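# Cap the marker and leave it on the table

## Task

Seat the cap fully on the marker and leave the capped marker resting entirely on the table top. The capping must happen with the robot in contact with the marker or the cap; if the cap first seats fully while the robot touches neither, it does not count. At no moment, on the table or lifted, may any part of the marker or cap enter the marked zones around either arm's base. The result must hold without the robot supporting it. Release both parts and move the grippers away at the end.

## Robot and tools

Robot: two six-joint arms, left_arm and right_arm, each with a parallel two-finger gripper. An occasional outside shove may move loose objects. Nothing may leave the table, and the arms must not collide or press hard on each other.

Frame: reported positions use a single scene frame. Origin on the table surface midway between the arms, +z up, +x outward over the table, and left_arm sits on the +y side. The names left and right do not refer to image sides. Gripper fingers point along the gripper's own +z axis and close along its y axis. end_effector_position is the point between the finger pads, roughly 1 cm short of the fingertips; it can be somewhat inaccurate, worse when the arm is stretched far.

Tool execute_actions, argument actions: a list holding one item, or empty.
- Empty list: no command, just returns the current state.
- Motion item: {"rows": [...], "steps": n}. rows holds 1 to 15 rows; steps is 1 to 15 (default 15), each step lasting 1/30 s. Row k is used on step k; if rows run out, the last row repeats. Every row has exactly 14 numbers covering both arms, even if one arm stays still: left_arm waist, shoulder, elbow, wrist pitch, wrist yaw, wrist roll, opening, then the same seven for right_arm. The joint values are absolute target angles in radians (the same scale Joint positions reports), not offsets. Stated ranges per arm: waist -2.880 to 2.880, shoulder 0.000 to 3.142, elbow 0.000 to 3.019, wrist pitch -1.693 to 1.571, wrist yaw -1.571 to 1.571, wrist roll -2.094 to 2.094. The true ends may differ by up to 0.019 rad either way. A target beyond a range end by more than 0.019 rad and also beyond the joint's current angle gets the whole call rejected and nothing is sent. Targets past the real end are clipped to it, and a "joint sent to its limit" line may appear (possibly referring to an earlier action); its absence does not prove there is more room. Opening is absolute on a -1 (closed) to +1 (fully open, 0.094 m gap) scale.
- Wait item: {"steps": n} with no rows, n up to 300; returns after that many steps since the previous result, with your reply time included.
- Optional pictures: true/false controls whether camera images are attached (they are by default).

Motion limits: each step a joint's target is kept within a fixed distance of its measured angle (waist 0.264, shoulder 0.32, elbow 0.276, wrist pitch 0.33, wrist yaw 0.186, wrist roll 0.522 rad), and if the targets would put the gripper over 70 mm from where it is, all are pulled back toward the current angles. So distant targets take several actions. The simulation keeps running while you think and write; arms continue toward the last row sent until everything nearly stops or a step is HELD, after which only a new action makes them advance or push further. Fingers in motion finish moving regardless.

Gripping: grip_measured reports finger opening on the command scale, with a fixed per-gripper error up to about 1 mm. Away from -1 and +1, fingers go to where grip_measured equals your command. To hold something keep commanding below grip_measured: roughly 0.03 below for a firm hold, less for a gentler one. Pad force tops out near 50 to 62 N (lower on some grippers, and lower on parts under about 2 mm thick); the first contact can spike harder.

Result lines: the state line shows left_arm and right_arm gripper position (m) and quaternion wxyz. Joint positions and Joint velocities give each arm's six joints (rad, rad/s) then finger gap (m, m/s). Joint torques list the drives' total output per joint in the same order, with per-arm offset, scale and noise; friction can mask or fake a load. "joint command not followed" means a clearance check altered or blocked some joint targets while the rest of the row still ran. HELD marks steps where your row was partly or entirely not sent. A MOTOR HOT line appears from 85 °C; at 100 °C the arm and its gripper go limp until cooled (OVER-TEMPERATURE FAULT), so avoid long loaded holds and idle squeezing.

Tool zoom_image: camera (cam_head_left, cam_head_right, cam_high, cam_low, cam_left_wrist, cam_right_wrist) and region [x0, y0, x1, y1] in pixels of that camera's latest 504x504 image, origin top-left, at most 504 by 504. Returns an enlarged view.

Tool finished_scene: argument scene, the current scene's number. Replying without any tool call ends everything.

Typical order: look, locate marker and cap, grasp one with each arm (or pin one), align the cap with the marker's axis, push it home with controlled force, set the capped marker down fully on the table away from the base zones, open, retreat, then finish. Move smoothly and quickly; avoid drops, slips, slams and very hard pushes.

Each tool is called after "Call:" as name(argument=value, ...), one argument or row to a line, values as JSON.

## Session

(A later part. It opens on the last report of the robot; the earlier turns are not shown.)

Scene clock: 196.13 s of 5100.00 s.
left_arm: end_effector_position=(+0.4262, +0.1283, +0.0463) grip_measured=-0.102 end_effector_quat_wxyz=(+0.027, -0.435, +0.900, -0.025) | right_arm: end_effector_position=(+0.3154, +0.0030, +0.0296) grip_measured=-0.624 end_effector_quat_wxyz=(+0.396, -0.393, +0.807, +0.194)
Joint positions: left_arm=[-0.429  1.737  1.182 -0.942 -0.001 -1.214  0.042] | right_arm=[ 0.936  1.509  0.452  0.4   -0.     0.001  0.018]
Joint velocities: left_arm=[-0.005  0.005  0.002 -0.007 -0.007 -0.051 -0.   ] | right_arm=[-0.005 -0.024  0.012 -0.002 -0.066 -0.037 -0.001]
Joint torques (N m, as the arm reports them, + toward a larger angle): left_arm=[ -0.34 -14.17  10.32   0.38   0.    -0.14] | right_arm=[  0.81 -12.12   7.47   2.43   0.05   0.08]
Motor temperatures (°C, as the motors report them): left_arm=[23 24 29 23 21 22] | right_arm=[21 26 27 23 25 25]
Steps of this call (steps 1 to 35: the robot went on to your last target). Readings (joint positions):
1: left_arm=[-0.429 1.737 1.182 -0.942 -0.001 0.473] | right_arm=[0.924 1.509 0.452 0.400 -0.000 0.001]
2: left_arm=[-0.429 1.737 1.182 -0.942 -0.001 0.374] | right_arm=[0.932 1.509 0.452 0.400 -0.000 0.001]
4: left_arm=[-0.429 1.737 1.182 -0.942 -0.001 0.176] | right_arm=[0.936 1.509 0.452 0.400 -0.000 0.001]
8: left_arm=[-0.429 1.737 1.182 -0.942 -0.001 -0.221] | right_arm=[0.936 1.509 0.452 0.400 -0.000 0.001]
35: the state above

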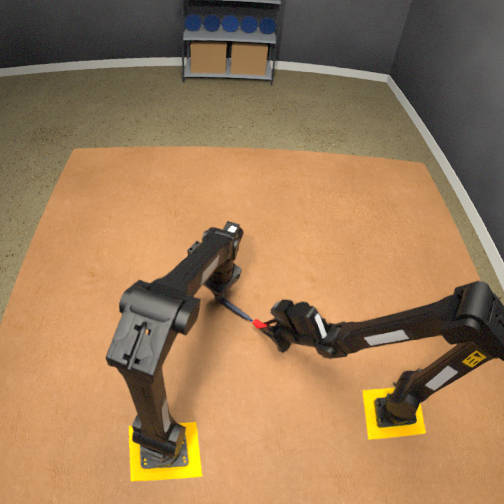

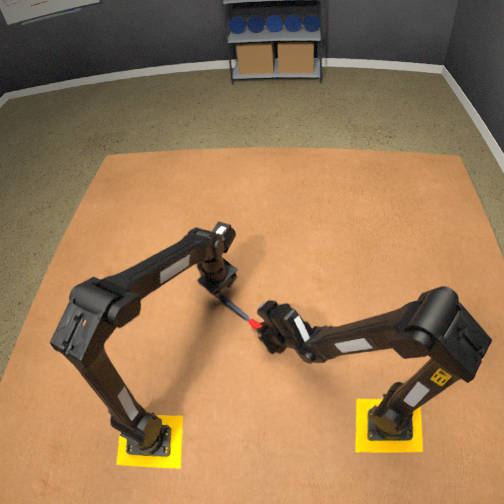

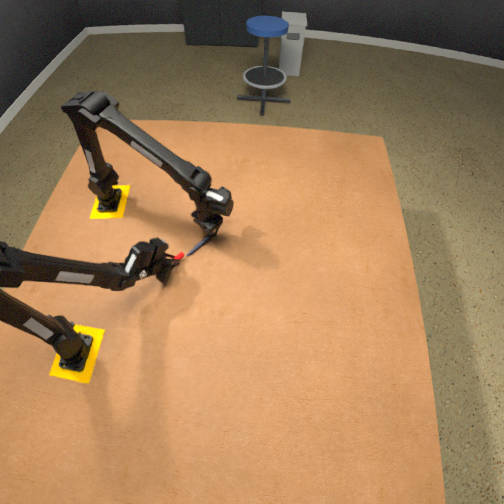

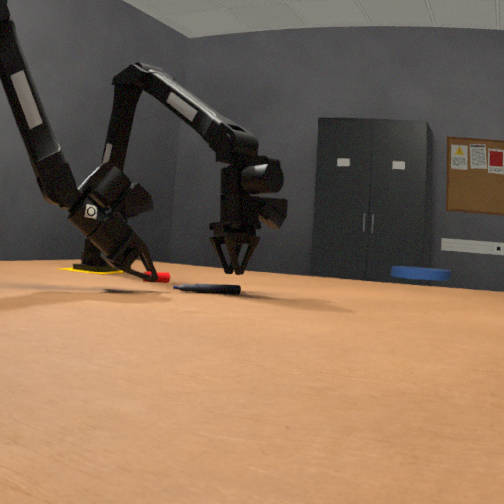

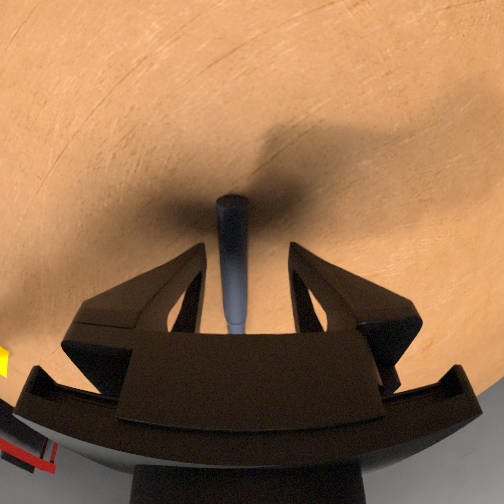

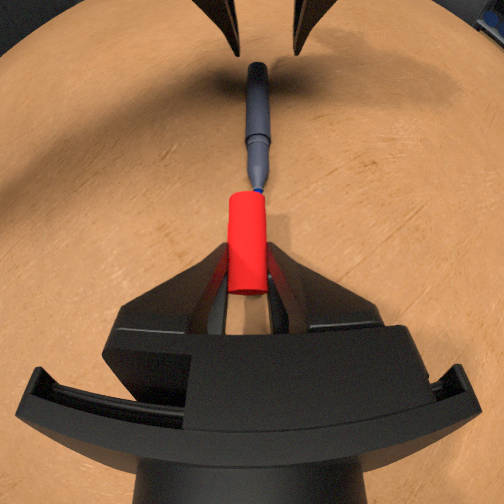

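Call:
execute_actions(
  actions=[
    {"rows":[[-0.43,1.748,1.2,-0.935,0,-1.227,-0.1,0.928,1.53,0.45,0.43,0,0,-0.665],[-0.43,1.754,1.2,-0.935,0,-1.227,-0.1,0.924,1.536,0.446,0.437,0,0,-0.665],[-0.43,1.76,1.2,-0.935,0,-1.227,-0.1,0.92,1.542,0.442,0.444,0,0,-0.665],[-0.43,1.766,1.2,-0.935,0,-1.227,-0.1,0.916,1.548,0.44,0.451,0,0,-0.665],[-0.43,1.772,1.2,-0.935,0,-1.227,-0.1,0.914,1.554,0.44,0.458,0,0,-0.665],[-0.43,1.778,1.2,-0.935,0,-1.227,-0.1,0.914,1.56,0.44,0.465,0,0,-0.665],[-0.43,1.784,1.2,-0.935,0,-1.227,-0.1,0.914,1.566,0.44,0.472,0,0,-0.665],[-0.43,1.79,1.2,-0.935,0,-1.227,-0.1,0.914,1.572,0.44,0.479,0,0,-0.665],[-0.43,1.796,1.2,-0.935,0,-1.227,-0.1,0.914,1.577,0.44,0.486,0,0,-0.665],[-0.43,1.801,1.2,-0.935,0,-1.227,-0.1,0.914,1.582,0.44,0.493,0,0,-0.665],[-0.43,1.805,1.2,-0.935,0,-1.227,-0.1,0.914,1.586,0.44,0.5,0,0,-0.665],[-0.43,1.808,1.2,-0.935,0,-1.227,-0.1,0.914,1.59,0.44,0.506,0,0,-0.665],[-0.43,1.81,1.2,-0.935,0,-1.227,-0.2,0.914,1.59,0.44,0.51,0,0,-0.665]],"steps":15},
  ],
  pictures=false,
)

Call:
execute_actions(
  actions=[
    {"rows":[[-0.43,1.81,1.2,-0.935,0,-1.227,-0.3,0.914,1.59,0.44,0.51,0,0,-0.665],[-0.43,1.81,1.2,-0.935,0,-1.227,-0.4,0.914,1.59,0.44,0.51,0,0,-0.665],[-0.43,1.81,1.2,-0.935,0,-1.227,-0.5,0.914,1.59,0.44,0.51,0,0,-0.665],[-0.43,1.81,1.2,-0.935,0,-1.227,-0.55,0.914,1.59,0.44,0.51,0,0,-0.665],[-0.43,1.81,1.2,-0.935,0,-1.227,-0.59,0.914,1.59,0.44,0.51,0,0,-0.665],[-0.43,1.81,1.2,-0.935,0,-1.227,-0.62,0.914,1.59,0.44,0.51,0,0,-0.665],[-0.43,1.81,1.2,-0.935,0,-1.227,-0.65,0.914,1.59,0.44,0.51,0,0,-0.665],[-0.43,1.81,1.2,-0.935,0,-1.227,-0.685,0.914,1.59,0.44,0.51,0,0,-0.665]],"steps":12},
  ],
)

Call:
zoom_image(
  camera="cam_low",
  region=[130,260,260,310],
)

Scene clock: 231.80 s of 5100.00 s.
left_arm: end_effector_position=(+0.4190, +0.1306, +0.0112) grip_measured=-0.195 end_effector_quat_wxyz=(+0.000, -0.437, +0.899, +0.001) | right_arm: end_effector_position=(+0.3208, -0.0010, +0.0138) grip_measured=-0.624 end_effector_quat_wxyz=(+0.399, -0.387, +0.809, +0.192)
Joint positions: left_arm=[-0.429  1.812  1.182 -0.942 -0.001 -1.217  0.038] | right_arm=[ 0.921  1.574  0.442  0.478 -0.     0.001  0.018]
Joint velocities: left_arm=[ 0.005  0.083 -0.007 -0.012  0.066 -0.037 -0.004] | right_arm=[-0.005  0.024 -0.012  0.061  0.022 -0.022  0.   ]
Joint torques (N m, as the arm reports them, + toward a larger angle): left_arm=[ -0.31 -15.55   9.81   0.27  -0.01  -0.14] | right_arm=[-0.03 -8.87  6.06  2.75  0.05  0.07]
Motor temperatures (°C, as the motors report them): left_arm=[23 24 29 23 21 22] | right_arm=[21 26 26 24 25 25]
Steps of this call (steps 1 to 30: the robot went on to your last target; steps 31 to 90: nothing new was sent; then 32.17 s passed at rest; steps 91 to 105: all 15 steps of this action). Readings (joint positions):
91: left_arm=[-0.429 1.737 1.182 -0.942 -0.001 -1.217] | right_arm=[0.936 1.509 0.452 0.401 -0.000 0.001]
92: left_arm=[-0.429 1.738 1.182 -0.942 -0.001 -1.217] | right_arm=[0.935 1.510 0.451 0.403 -0.000 0.001]
94: left_arm=[-0.429 1.743 1.182 -0.942 -0.001 -1.217] | right_arm=[0.933 1.514 0.449 0.414 -0.000 0.001]
98: left_arm=[-0.429 1.766 1.182 -0.942 -0.001 -1.217] | right_arm=[0.923 1.538 0.444 0.440 -0.000 0.001]
105: the state above

Scene clock: 232.20 s of 5100.00 s.
left_arm: end_effector_position=(+0.4187, +0.1307, +0.0102) grip_measured=-0.635 end_effector_quat_wxyz=(-0.001, -0.437, +0.899, +0.001) | right_arm: end_effector_position=(+0.3212, -0.0005, +0.0146) grip_measured=-0.624 end_effector_quat_wxyz=(+0.401, -0.386, +0.808, +0.192)
Joint positions: left_arm=[-0.429  1.814  1.182 -0.942 -0.001 -1.217  0.017] | right_arm=[ 0.921  1.574  0.442  0.483 -0.     0.001  0.018]
Joint velocities: left_arm=[-0.005 -0.015  0.002 -0.037 -0.007  0.007 -0.   ] | right_arm=[-0.005  0.005 -0.002 -0.007  0.007  0.051  0.   ]
Joint torques (N m, as the arm reports them, + toward a larger angle): left_arm=[ -0.36 -15.02   9.78   0.27   0.    -0.14] | right_arm=[ 0.12 -9.62  5.85  2.47  0.08  0.05]
Motor temperatures (°C, as the motors report them): left_arm=[23 24 29 23 21 22] | right_arm=[21 26 26 24 25 25]
Steps of this call (steps 1 to 12: all 12 steps of this action). Readings (joint positions):
1: left_arm=[-0.429 1.814 1.182 -0.942 -0.001 -1.217] | right_arm=[0.921 1.574 0.442 0.480 -0.000 0.001]
2: left_arm=[-0.429 1.814 1.182 -0.942 -0.001 -1.217] | right_arm=[0.921 1.574 0.442 0.481 -0.000 0.001]
4: left_arm=[-0.429 1.814 1.182 -0.942 -0.001 -1.217] | right_arm=[0.921 1.574 0.442 0.483 -0.000 0.001]
8: left_arm=[-0.429 1.814 1.182 -0.942 -0.001 -1.217] | right_arm=[0.921 1.574 0.442 0.483 -0.000 0.001]
12: the state above

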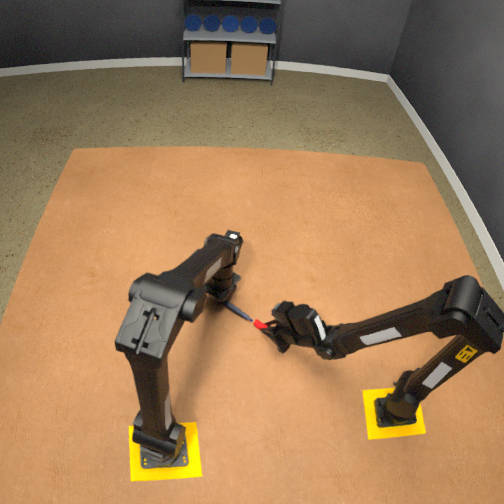

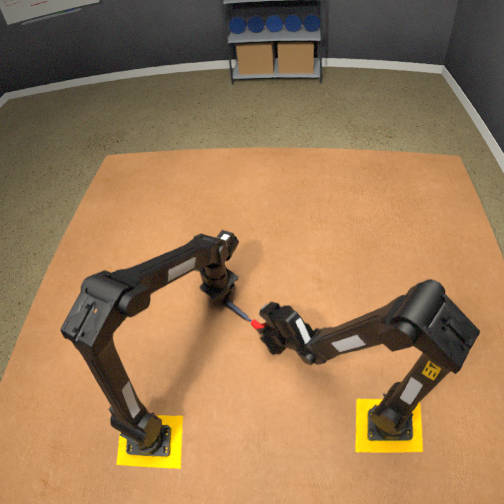

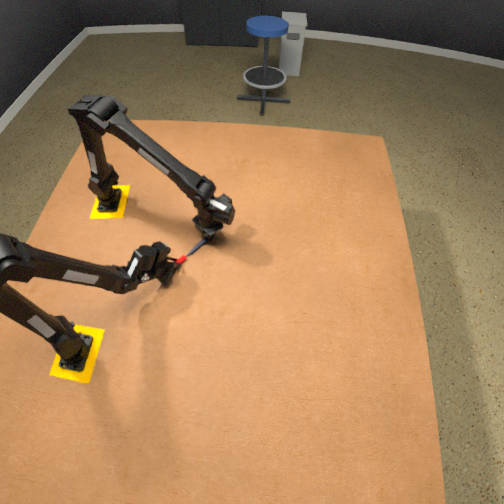

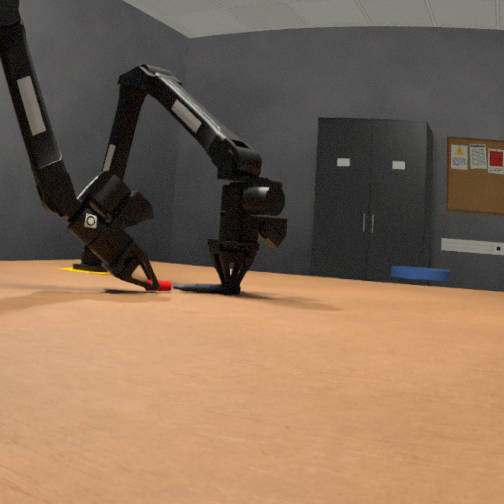

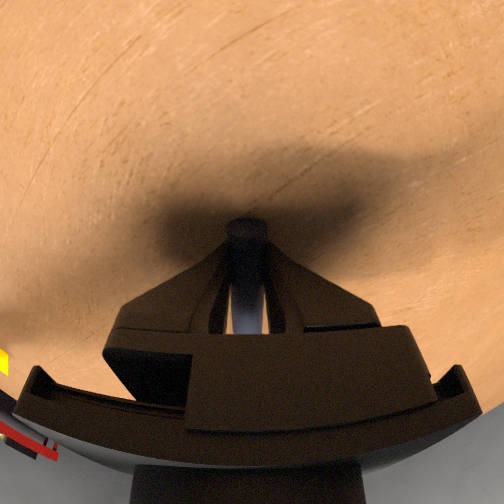

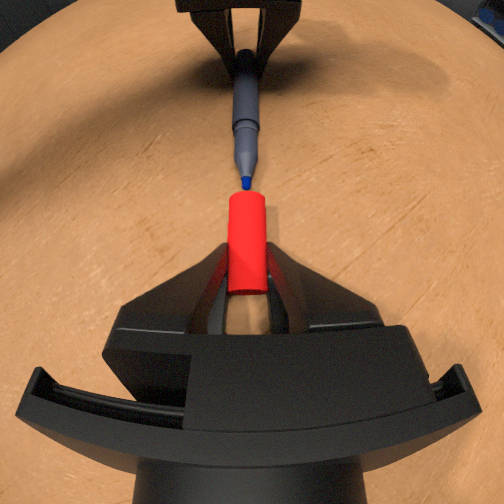

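Region (130, 260, 260, 310) of cam_low's 504x504 image, scaled by 3.877, with more detail than that image has; it fills the top 194 rows of this view, and the rest is white.

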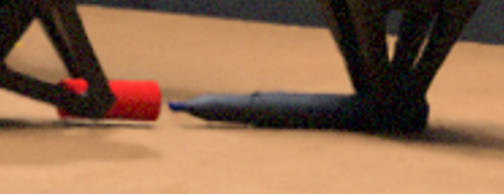

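Call:
execute_actions(
  actions=[
    {"rows":[[-0.43,1.81,1.2,-0.935,0,-1.217,-0.685,0.921,1.597,0.472,0.472,-0.007,0,-0.665],[-0.43,1.81,1.2,-0.935,0,-1.217,-0.685,0.921,1.6,0.477,0.47,-0.007,0,-0.665],[-0.43,1.81,1.2,-0.935,0,-1.217,-0.685,0.921,1.604,0.483,0.468,-0.007,0,-0.665],[-0.43,1.81,1.2,-0.935,0,-1.217,-0.685,0.921,1.608,0.489,0.466,-0.007,0,-0.665],[-0.43,1.81,1.2,-0.935,0,-1.217,-0.685,0.921,1.612,0.495,0.464,-0.007,0,-0.665],[-0.43,1.81,1.2,-0.935,0,-1.217,-0.685,0.921,1.616,0.501,0.462,-0.007,0,-0.665],[-0.43,1.81,1.2,-0.935,0,-1.217,-0.685,0.921,1.62,0.507,0.46,-0.007,0,-0.665],[-0.43,1.81,1.2,-0.935,0,-1.217,-0.685,0.921,1.624,0.513,0.458,-0.007,0,-0.665],[-0.43,1.81,1.2,-0.935,0,-1.217,-0.685,0.921,1.628,0.519,0.456,-0.007,0,-0.665],[-0.43,1.81,1.2,-0.935,0,-1.217,-0.685,0.921,1.632,0.525,0.454,-0.007,0,-0.665],[-0.43,1.81,1.2,-0.935,0,-1.217,-0.685,0.921,1.635,0.53,0.453,-0.007,0,-0.665]],"steps":15},
  ],
)

Call:
zoom_image(
  camera="cam_low",
  region=[130,260,260,310],
)

Scene clock: 255.93 s of 5100.00 s.
left_arm: end_effector_position=(+0.4187, +0.1307, +0.0102) grip_measured=-0.635 end_effector_quat_wxyz=(-0.001, -0.437, +0.899, +0.001) | right_arm: end_effector_position=(+0.3351, +0.0180, +0.0158) grip_measured=-0.624 end_effector_quat_wxyz=(+0.403, -0.387, +0.806, +0.195)
Joint positions: left_arm=[-0.429  1.814  1.182 -0.942 -0.001 -1.217  0.017] | right_arm=[ 0.921  1.616  0.503  0.47  -0.004  0.001  0.018]
Joint velocities: left_arm=[-0.015  0.024  0.002 -0.002  0.037  0.037 -0.001] | right_arm=[-0.005 -0.005  0.002 -0.002  0.051  0.007 -0.001]
Joint torques (N m, as the arm reports them, + toward a larger angle): left_arm=[ -0.55 -14.95   9.85   0.27   0.    -0.02] | right_arm=[ 0.61 -9.65  9.15  0.98 -0.05  0.09]
Motor temperatures (°C, as the motors report them): left_arm=[23 24 29 23 21 22] | right_arm=[21 25 26 24 25 25]
Steps of this call (steps 1 to 15: the robot went on to your last target; steps 16 to 90: nothing new was sent; then 20.23 s passed at rest; steps 91 to 105: all 15 steps of this action). Readings (joint positions):
91: left_arm=[-0.429 1.814 1.182 -0.942 -0.001 -1.217] | right_arm=[0.921 1.574 0.442 0.483 -0.002 0.001]
92: left_arm=[-0.429 1.814 1.182 -0.942 -0.001 -1.217] | right_arm=[0.921 1.575 0.443 0.483 -0.003 0.001]
94: left_arm=[-0.429 1.814 1.182 -0.942 -0.001 -1.217] | right_arm=[0.921 1.579 0.447 0.483 -0.004 0.001]
98: left_arm=[-0.429 1.814 1.182 -0.942 -0.001 -1.217] | right_arm=[0.921 1.596 0.471 0.478 -0.004 0.001]
105: the state above

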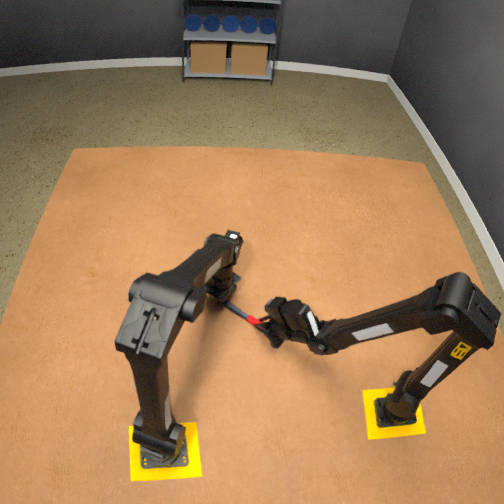

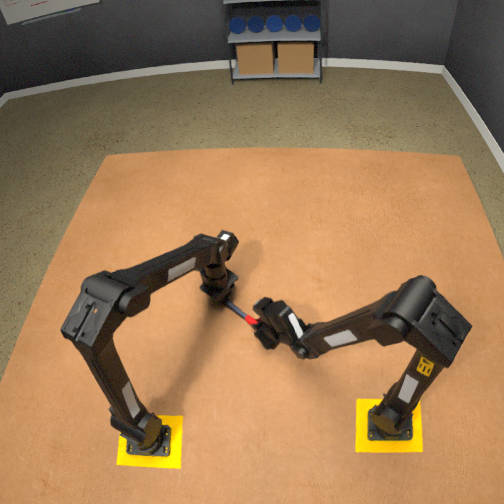

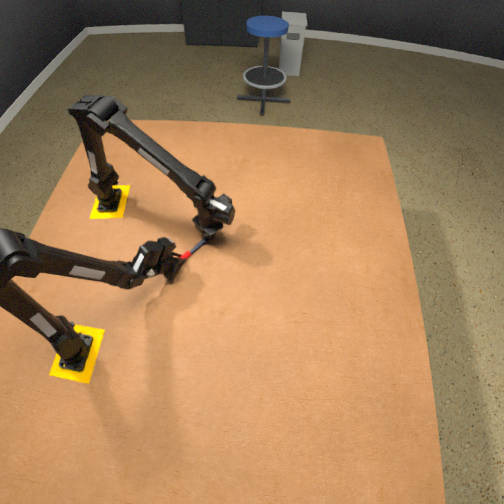

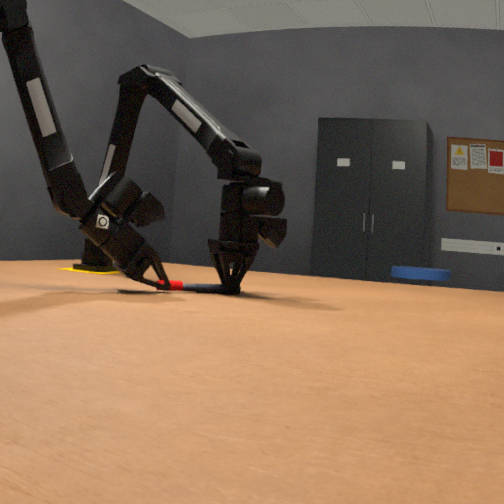

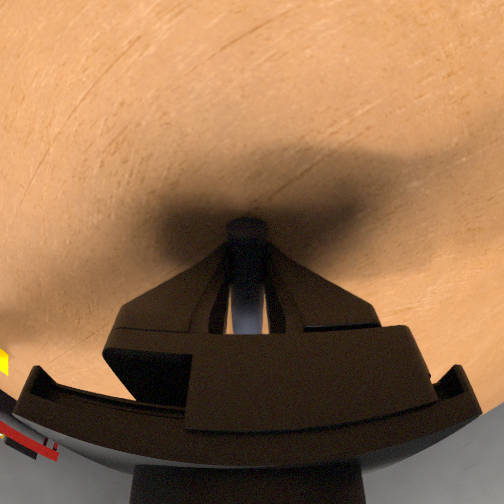

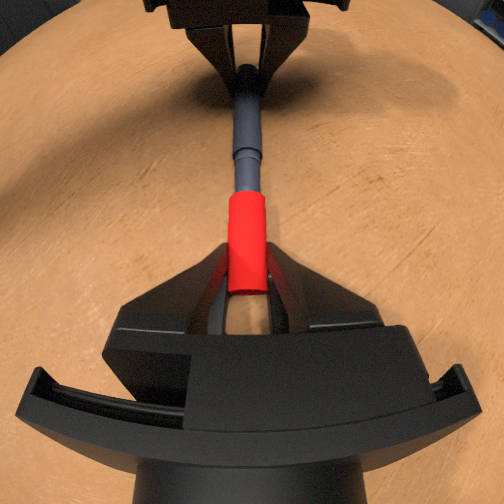

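Region (130, 260, 260, 310) of cam_low's 504x504 image, scaled by 3.877, with more detail than that image has; it fills the top 194 rows of this view, and the rest is white.

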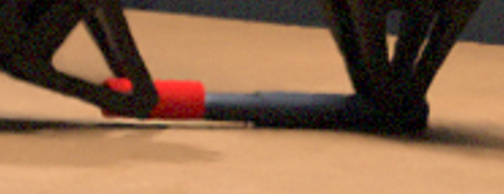

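Call:
execute_actions(
  actions=[],
)

Scene clock: 274.13 s of 5100.00 s.
left_arm: end_effector_position=(+0.4187, +0.1307, +0.0102) grip_measured=-0.635 end_effector_quat_wxyz=(-0.001, -0.437, +0.899, +0.001) | right_arm: end_effector_position=(+0.3350, +0.0179, +0.0156) grip_measured=-0.624 end_effector_quat_wxyz=(+0.402, -0.387, +0.806, +0.195)
Joint positions: left_arm=[-0.429  1.814  1.182 -0.942 -0.001 -1.217  0.017] | right_arm=[ 0.921  1.616  0.503  0.469 -0.005  0.001  0.018]
Joint velocities: left_arm=[ 0.005  0.005  0.007 -0.007  0.022 -0.007  0.   ] | right_arm=[-0.005 -0.015 -0.007  0.002  0.022 -0.007 -0.001]
Joint torques (N m, as the arm reports them, + toward a larger angle): left_arm=[ -0.31 -15.1    9.83   0.28   0.    -0.02] | right_arm=[  0.68 -10.51   8.98   0.77  -0.09   0.05]
Motor temperatures (°C, as the motors report them): left_arm=[23 24 28 23 21 22] | right_arm=[21 25 27 23 25 25]
Steps of this call (steps 1 to 15: the robot went on to your last target; steps 16 to 90: nothing new was sent; then 15.20 s passed at rest). Readings (joint positions):
1: left_arm=[-0.429 1.814 1.182 -0.942 -0.001 -1.217] | right_arm=[0.921 1.616 0.503 0.470 -0.004 0.001]
2: left_arm=[-0.429 1.814 1.182 -0.942 -0.001 -1.217] | right_arm=[0.921 1.616 0.503 0.469 -0.004 0.001]
4: left_arm=[-0.429 1.814 1.182 -0.942 -0.001 -1.217] | right_arm=[0.921 1.616 0.503 0.469 -0.004 0.001]
8: left_arm=[-0.429 1.814 1.182 -0.942 -0.001 -1.217] | right_arm=[0.921 1.616 0.503 0.469 -0.005 0.001]
90: the state above
All arms were judged still, so your last target was given up. Only a new action makes them travel on or press farther. Fingers that are still opening or closing keep moving.

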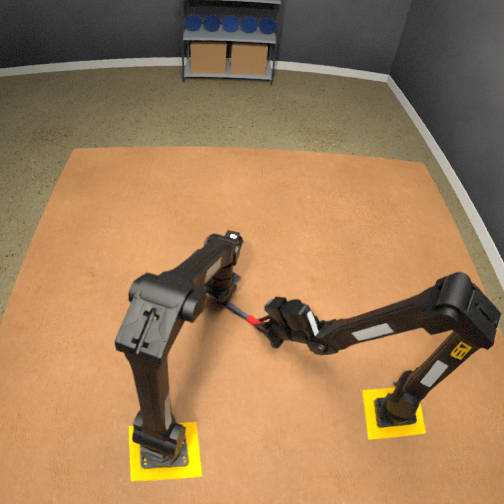

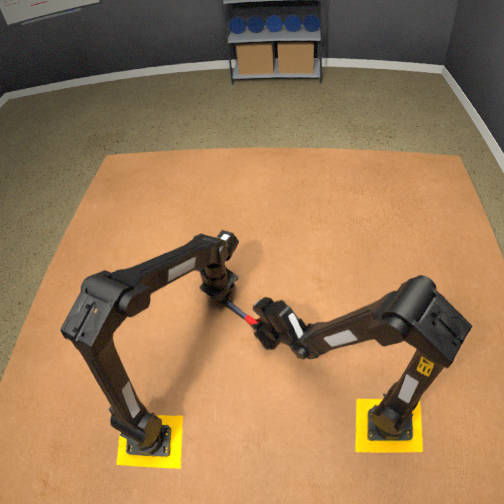

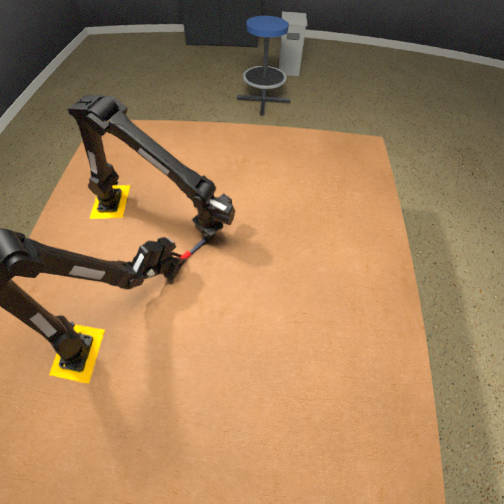

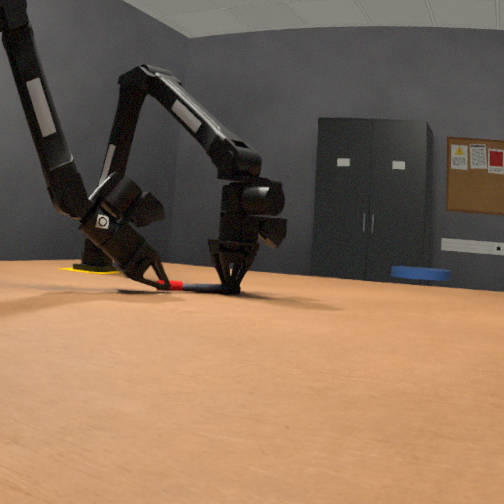

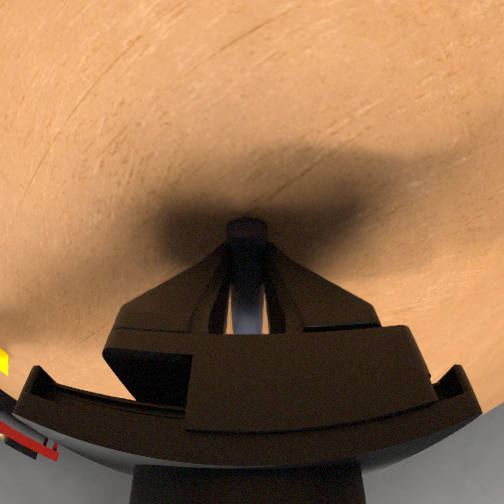

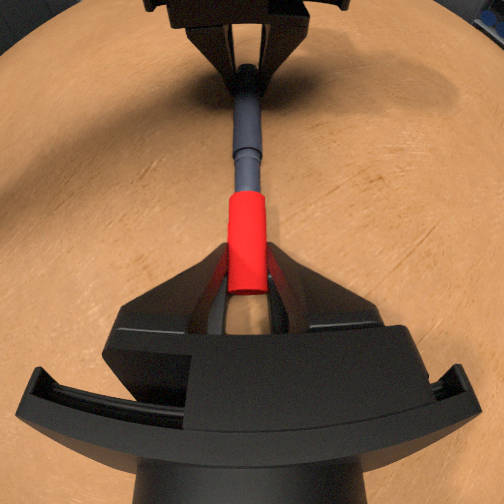

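Call:
execute_actions(
  actions=[
    {"rows":[[-0.43,1.81,1.2,-0.935,0,-1.217,-0.685,0.921,1.64,0.536,0.451,-0.007,0,-0.665],[-0.43,1.81,1.2,-0.935,0,-1.217,-0.685,0.921,1.645,0.543,0.449,-0.007,0,-0.665],[-0.43,1.81,1.2,-0.935,0,-1.217,-0.685,0.921,1.65,0.55,0.447,-0.007,0,-0.665],[-0.43,1.81,1.2,-0.935,0,-1.217,-0.685,0.921,1.655,0.557,0.445,-0.007,0,-0.665],[-0.43,1.81,1.2,-0.935,0,-1.217,-0.685,0.921,1.66,0.564,0.443,-0.007,0,-0.665],[-0.43,1.81,1.2,-0.935,0,-1.217,-0.685,0.921,1.665,0.571,0.441,-0.007,0,-0.665],[-0.43,1.81,1.2,-0.935,0,-1.217,-0.685,0.921,1.67,0.578,0.439,-0.007,0,-0.665],[-0.43,1.81,1.2,-0.935,0,-1.217,-0.685,0.921,1.675,0.585,0.437,-0.007,0,-0.665],[-0.43,1.81,1.2,-0.935,0,-1.217,-0.685,0.921,1.68,0.592,0.435,-0.007,0,-0.665],[-0.43,1.81,1.2,-0.935,0,-1.217,-0.685,0.921,1.684,0.6,0.433,-0.007,0,-0.665]]},
  ],
  pictures=false,
)

Call:
execute_actions(
  actions=[],
)

Scene clock: 289.47 s of 5100.00 s.
left_arm: end_effector_position=(+0.4187, +0.1307, +0.0102) grip_measured=-0.635 end_effector_quat_wxyz=(-0.001, -0.437, +0.899, +0.001) | right_arm: end_effector_position=(+0.3507, +0.0374, +0.0141) grip_measured=-0.624 end_effector_quat_wxyz=(+0.402, -0.387, +0.807, +0.195)
Joint positions: left_arm=[-0.429  1.814  1.182 -0.942 -0.001 -1.217  0.017] | right_arm=[ 0.921  1.666  0.572  0.45  -0.005  0.001  0.018]
Joint velocities: left_arm=[-0.005 -0.015 -0.007 -0.002  0.007 -0.095 -0.001] | right_arm=[-0.015 -0.005  0.007 -0.012  0.051  0.022  0.   ]
Joint torques (N m, as the arm reports them, + toward a larger angle): left_arm=[ -0.35 -15.     9.79   0.26   0.    -0.02] | right_arm=[  1.24 -10.84   9.29   1.06  -0.03   0.04]
Motor temperatures (°C, as the motors report them): left_arm=[23 24 28 23 21 22] | right_arm=[21 25 27 23 25 25]
Steps of this call (steps 1 to 90: nothing new was sent; then 11.83 s passed at rest; steps 91 to 105: all 15 steps of this action). Readings (joint positions):
91: left_arm=[-0.429 1.814 1.182 -0.942 -0.001 -1.217] | right_arm=[0.921 1.616 0.503 0.469 -0.005 0.001]
92: left_arm=[-0.429 1.814 1.182 -0.942 -0.001 -1.217] | right_arm=[0.921 1.617 0.504 0.469 -0.005 0.001]
94: left_arm=[-0.429 1.814 1.182 -0.942 -0.001 -1.217] | right_arm=[0.921 1.622 0.511 0.465 -0.005 0.001]
98: left_arm=[-0.429 1.814 1.182 -0.942 -0.001 -1.217] | right_arm=[0.921 1.645 0.540 0.457 -0.005 0.001]
105: the state above

Scene clock: 289.47 s of 5100.00 s.
left_arm: end_effector_position=(+0.4187, +0.1307, +0.0102) grip_measured=-0.635 end_effector_quat_wxyz=(-0.001, -0.437, +0.899, +0.001) | right_arm: end_effector_position=(+0.3507, +0.0374, +0.0141) grip_measured=-0.624 end_effector_quat_wxyz=(+0.402, -0.387, +0.807, +0.195)
Joint positions: left_arm=[-0.429  1.814  1.182 -0.942 -0.001 -1.217  0.017] | right_arm=[ 0.921  1.666  0.572  0.45  -0.005  0.001  0.018]
Joint velocities: left_arm=[-0.005 -0.015 -0.007 -0.002  0.007 -0.095 -0.001] | right_arm=[-0.015 -0.005  0.007 -0.012  0.051  0.022  0.   ]
Joint torques (N m, as the arm reports them, + toward a larger angle): left_arm=[ -0.35 -15.     9.79   0.26   0.    -0.02] | right_arm=[  1.24 -10.84   9.29   1.06  -0.03   0.04]
Motor temperatures (°C, as the motors report them): left_arm=[23 24 28 23 21 22] | right_arm=[21 25 27 23 25 25]

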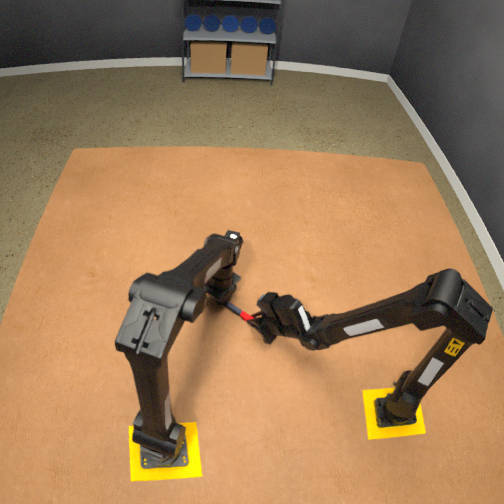

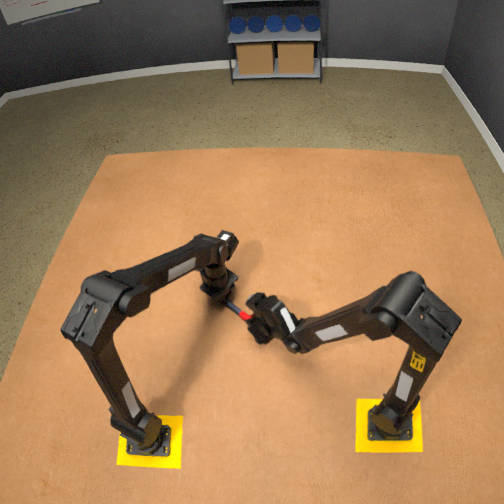

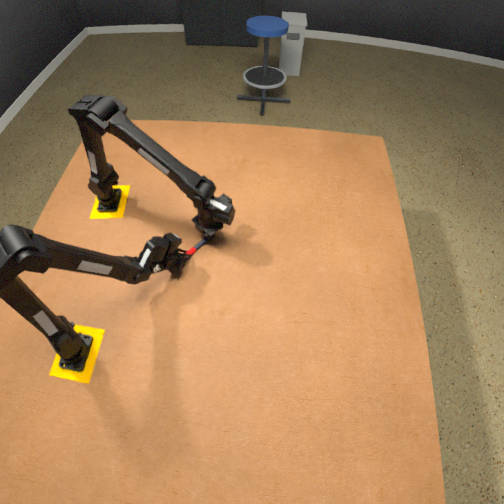

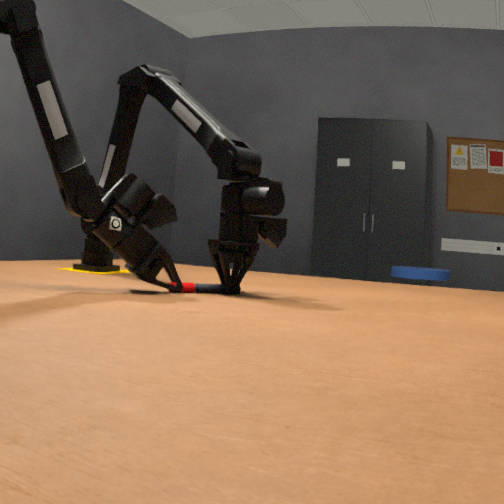

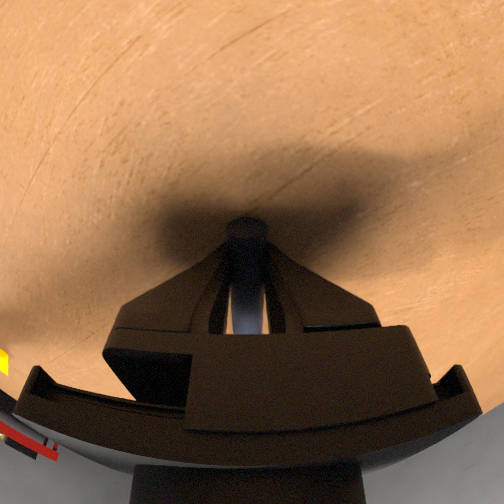

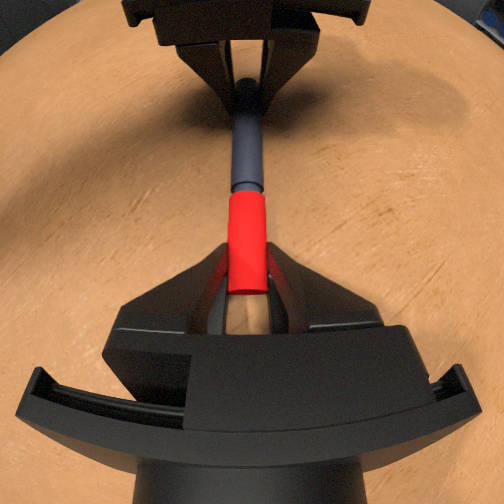

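Call:
execute_actions(
  actions=[
    {"rows":[[-0.43,1.81,1.2,-0.935,0,-1.217,-0.7,0.921,1.687,0.605,0.433,-0.007,0,-0.67],[-0.43,1.81,1.2,-0.935,0,-1.217,-0.7,0.921,1.69,0.61,0.433,-0.007,0,-0.67],[-0.435,1.81,1.2,-0.935,0,-1.217,-0.7,0.921,1.693,0.615,0.435,-0.007,0,-0.67],[-0.44,1.81,1.2,-0.937,0.005,-1.217,-0.7,0.921,1.695,0.621,0.44,-0.007,0,-0.67],[-0.446,1.81,1.2,-0.939,0.01,-1.217,-0.7,0.921,1.696,0.627,0.446,-0.007,0,-0.67],[-0.452,1.81,1.2,-0.941,0.014,-1.217,-0.7,0.921,1.697,0.633,0.452,-0.007,0,-0.67],[-0.458,1.81,1.2,-0.943,0.018,-1.217,-0.7,0.921,1.697,0.639,0.458,-0.007,0,-0.67],[-0.464,1.81,1.2,-0.945,0.022,-1.217,-0.7,0.921,1.697,0.645,0.464,-0.007,0,-0.67],[-0.47,1.81,1.2,-0.947,0.026,-1.217,-0.7,0.921,1.697,0.651,0.47,-0.007,0,-0.67],[-0.476,1.81,1.2,-0.949,0.03,-1.217,-0.7,0.921,1.697,0.657,0.476,-0.007,0,-0.67],[-0.482,1.81,1.2,-0.951,0.034,-1.217,-0.7,0.921,1.697,0.663,0.482,-0.007,0,-0.67],[-0.488,1.81,1.2,-0.953,0.038,-1.217,-0.7,0.921,1.697,0.669,0.488,-0.007,0,-0.67]]},
  ],
)

Call:
zoom_image(
  camera="cam_right_wrist",
  region=[200,140,300,240],
)

Scene clock: 309.73 s of 5100.00 s.
left_arm: end_effector_position=(+0.4182, +0.1292, +0.0102) grip_measured=-0.635 end_effector_quat_wxyz=(-0.003, -0.436, +0.900, -0.001) | right_arm: end_effector_position=(+0.3555, +0.0434, +0.0145) grip_measured=-0.624 end_effector_quat_wxyz=(+0.404, -0.386, +0.806, +0.196)
Joint positions: left_arm=[-0.43   1.814  1.182 -0.942  0.004 -1.217  0.017] | right_arm=[ 0.921  1.679  0.591  0.449 -0.005  0.001  0.018]
Joint velocities: left_arm=[ 0.005 -0.015  0.002  0.007 -0.007 -0.022 -0.   ] | right_arm=[-0.015  0.005 -0.012 -0.012  0.081 -0.007 -0.   ]
Joint torques (N m, as the arm reports them, + toward a larger angle): left_arm=[ -5.57 -15.08   9.87  -0.5    1.39  -0.02] | right_arm=[  0.55 -11.66  14.26   2.76  -0.05   0.05]
Motor temperatures (°C, as the motors report them): left_arm=[23 24 28 23 21 22] | right_arm=[21 25 27 23 25 25]
Steps of this call (steps 1 to 15: the robot went on to your last target; steps 16 to 90: nothing new was sent; then 16.77 s passed at rest; steps 91 to 105: all 15 steps of this action). Readings (joint positions):
91: left_arm=[-0.429 1.814 1.182 -0.942 -0.001 -1.217] | right_arm=[0.921 1.666 0.572 0.449 -0.005 0.001]
92: left_arm=[-0.429 1.814 1.182 -0.942 -0.001 -1.217] | right_arm=[0.921 1.666 0.573 0.449 -0.005 0.001]
94: left_arm=[-0.429 1.814 1.182 -0.942 -0.002 -1.217] | right_arm=[0.921 1.668 0.575 0.449 -0.005 0.001]
98: left_arm=[-0.429 1.814 1.182 -0.942 -0.000 -1.217] | right_arm=[0.921 1.674 0.584 0.449 -0.005 0.001]
105: the state above

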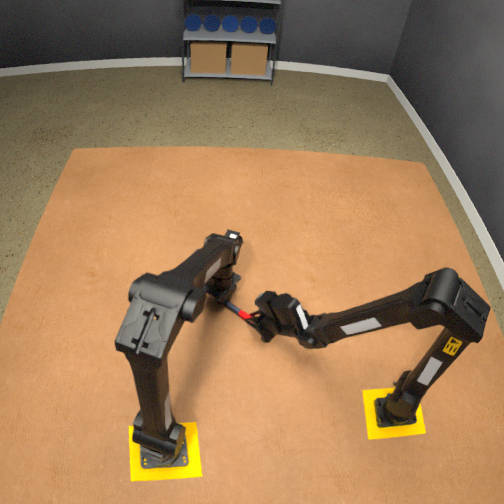

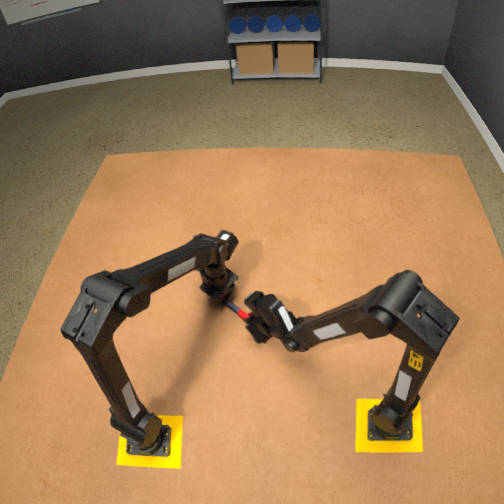

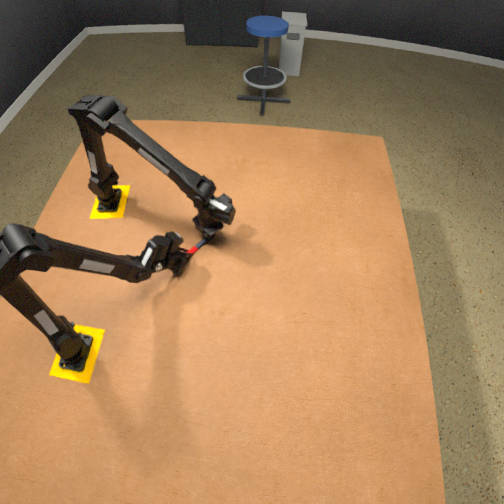

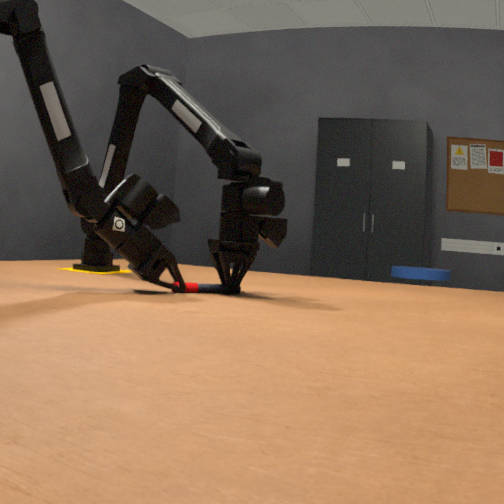

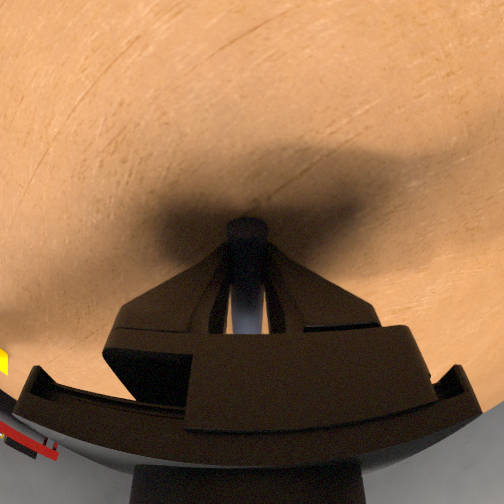

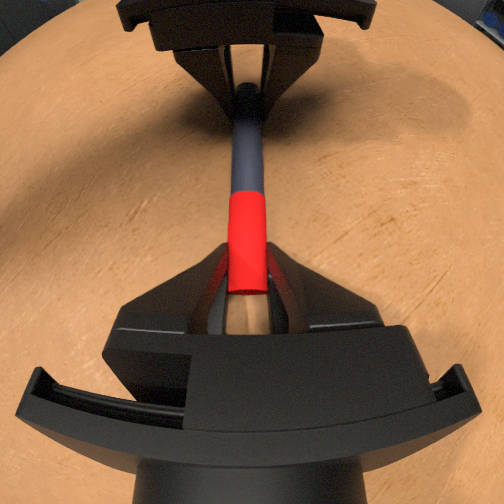

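Region (200, 140, 300, 240) of cam_right_wrist's 504x504 image, scaled by 5.040, with more detail than that image has.

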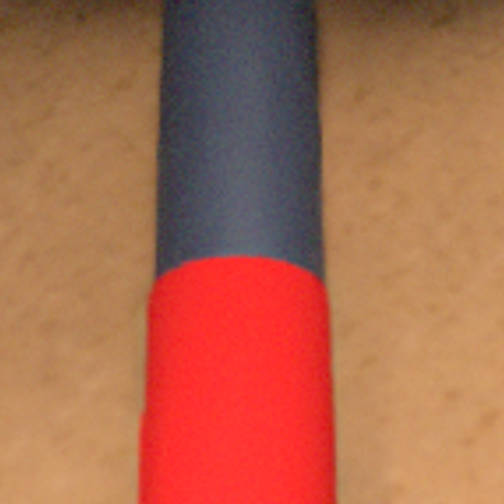

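Looks seated; a small gap could be hidden, so check another view.

Call:
zoom_image(
  camera="cam_low",
  region=[170,270,230,305],
)

Call:
execute_actions(
  actions=[
    {"rows":[[-0.495,1.81,1.2,-0.955,0.043,-1.217,-0.7,0.921,1.697,0.676,0.494,-0.007,0,-0.67],[-0.502,1.81,1.2,-0.957,0.048,-1.217,-0.7,0.921,1.696,0.683,0.5,-0.007,0,-0.67],[-0.509,1.81,1.2,-0.959,0.053,-1.217,-0.7,0.921,1.695,0.69,0.506,-0.007,0,-0.67],[-0.516,1.81,1.2,-0.96,0.058,-1.217,-0.7,0.921,1.694,0.697,0.512,-0.007,0,-0.67]],"steps":10},
  ],
  pictures=false,
)

Call:
execute_actions(
  actions=[
    {"rows":[[-0.5,1.81,1.2,-0.956,0.046,-1.217,-0.7,0.921,1.694,0.68,0.5,-0.007,0,-0.67],[-0.483,1.81,1.2,-0.952,0.035,-1.217,-0.7,0.921,1.694,0.663,0.488,-0.007,0,-0.67],[-0.465,1.81,1.2,-0.948,0.024,-1.217,-0.7,0.921,1.693,0.646,0.476,-0.007,0,-0.67],[-0.448,1.81,1.2,-0.944,0.013,-1.217,-0.7,0.921,1.692,0.63,0.464,-0.007,0,-0.67],[-0.432,1.81,1.2,-0.94,0.004,-1.217,-0.7,0.921,1.69,0.613,0.452,-0.007,0,-0.67],[-0.432,1.81,1.2,-0.94,0.004,-1.217,-0.7,0.921,1.69,0.613,0.452,-0.007,0,-0.67],[-0.432,1.81,1.2,-0.94,0.004,-1.217,-0.7,0.921,1.69,0.613,0.452,-0.007,0,-0.67],[-0.432,1.81,1.2,-0.94,0.004,-1.217,-0.5,0.921,1.69,0.613,0.452,-0.007,0,-0.5],[-0.432,1.81,1.2,-0.94,0.004,-1.217,0,0.921,1.69,0.613,0.452,-0.007,0,0]]},
  ],
  pictures=false,
)

Region (170, 270, 230, 305) of cam_low's 504x504 image, scaled by 8.400, with more detail than that image has; it fills the top 294 rows of this view, and the rest is white.

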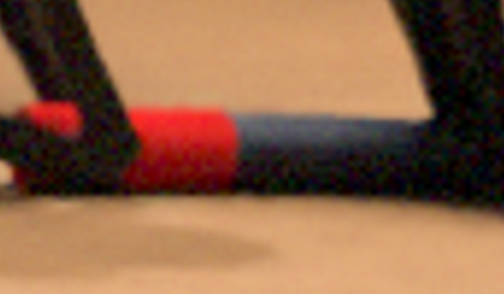

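Scene clock: 331.17 s of 5100.00 s.
left_arm: end_effector_position=(+0.4181, +0.1290, +0.0102) grip_measured=-0.635 end_effector_quat_wxyz=(-0.003, -0.436, +0.900, -0.001) | right_arm: end_effector_position=(+0.3562, +0.0442, +0.0152) grip_measured=-0.624 end_effector_quat_wxyz=(+0.405, -0.386, +0.805, +0.197)
Joint positions: left_arm=[-0.43   1.814  1.182 -0.942  0.006 -1.217  0.017] | right_arm=[ 0.921  1.68   0.594  0.449 -0.005  0.001  0.018]
Joint velocities: left_arm=[-0.024 -0.005 -0.012 -0.027  0.066 -0.007 -0.   ] | right_arm=[ 0.005 -0.005 -0.002  0.002 -0.051 -0.051  0.001]
Joint torques (N m, as the arm reports them, + toward a larger angle): left_arm=[ -8.   -15.13   9.83  -0.78   2.16  -0.03] | right_arm=[  0.96 -11.66  16.93   3.66   0.01   0.04]
Motor temperatures (°C, as the motors report them): left_arm=[23 24 28 23 22 22] | right_arm=[21 25 30 24 25 25]
Steps of this call (steps 1 to 15: the robot went on to your last target; steps 16 to 90: nothing new was sent; then 18.10 s passed at rest; steps 91 to 100: all 10 steps of this action). Readings (joint positions):
91: left_arm=[-0.430 1.814 1.182 -0.942 0.004 -1.217] | right_arm=[0.921 1.679 0.592 0.449 -0.005 0.001]
92: left_arm=[-0.430 1.814 1.182 -0.942 0.004 -1.217] | right_arm=[0.921 1.679 0.592 0.449 -0.005 0.001]
94: left_arm=[-0.430 1.814 1.182 -0.942 0.006 -1.217] | right_arm=[0.921 1.680 0.594 0.449 -0.005 0.001]
98: left_arm=[-0.430 1.814 1.182 -0.942 0.006 -1.217] | right_arm=[0.921 1.680 0.594 0.449 -0.005 0.001]
100: the state above

Scene clock: 331.67 s of 5100.00 s.
left_arm: end_effector_position=(+0.4185, +0.1300, +0.0102) grip_measured=-0.003 end_effector_quat_wxyz=(-0.002, -0.437, +0.900, +0.000) | right_arm: end_effector_position=(+0.3561, +0.0444, +0.0150) grip_measured=-0.003 end_effector_quat_wxyz=(+0.405, -0.386, +0.805, +0.197)
Joint positions: left_arm=[-0.429  1.814  1.182 -0.942  0.002 -1.217  0.047] | right_arm=[ 0.921  1.68   0.594  0.449 -0.006  0.001  0.047]
Joint velocities: left_arm=[-0.005 -0.005 -0.007 -0.002  0.022  0.037  0.001] | right_arm=[-0.005 -0.005  0.007 -0.002 -0.022 -0.022 -0.001]
Joint torques (N m, as the arm reports them, + toward a larger angle): left_arm=[ -0.27 -15.27   9.89   0.07   0.02  -0.03] | right_arm=[  0.9  -11.74   8.46   1.6    0.01   0.06]
Motor temperatures (°C, as the motors report them): left_arm=[23 24 28 23 22 22] | right_arm=[21 25 30 24 25 25]
Steps of this call (steps 1 to 15: all 15 steps of this action). Readings (joint positions):
1: left_arm=[-0.430 1.814 1.182 -0.942 0.004 -1.217] | right_arm=[0.921 1.680 0.594 0.449 -0.005 0.001]
2: left_arm=[-0.430 1.814 1.182 -0.942 0.001 -1.217] | right_arm=[0.921 1.680 0.594 0.449 -0.005 0.001]
4: left_arm=[-0.430 1.814 1.182 -0.942 -0.006 -1.217] | right_arm=[0.921 1.680 0.594 0.449 -0.005 0.001]
8: left_arm=[-0.429 1.814 1.182 -0.942 -0.005 -1.217] | right_arm=[0.921 1.680 0.594 0.449 -0.006 0.001]
15: the state above


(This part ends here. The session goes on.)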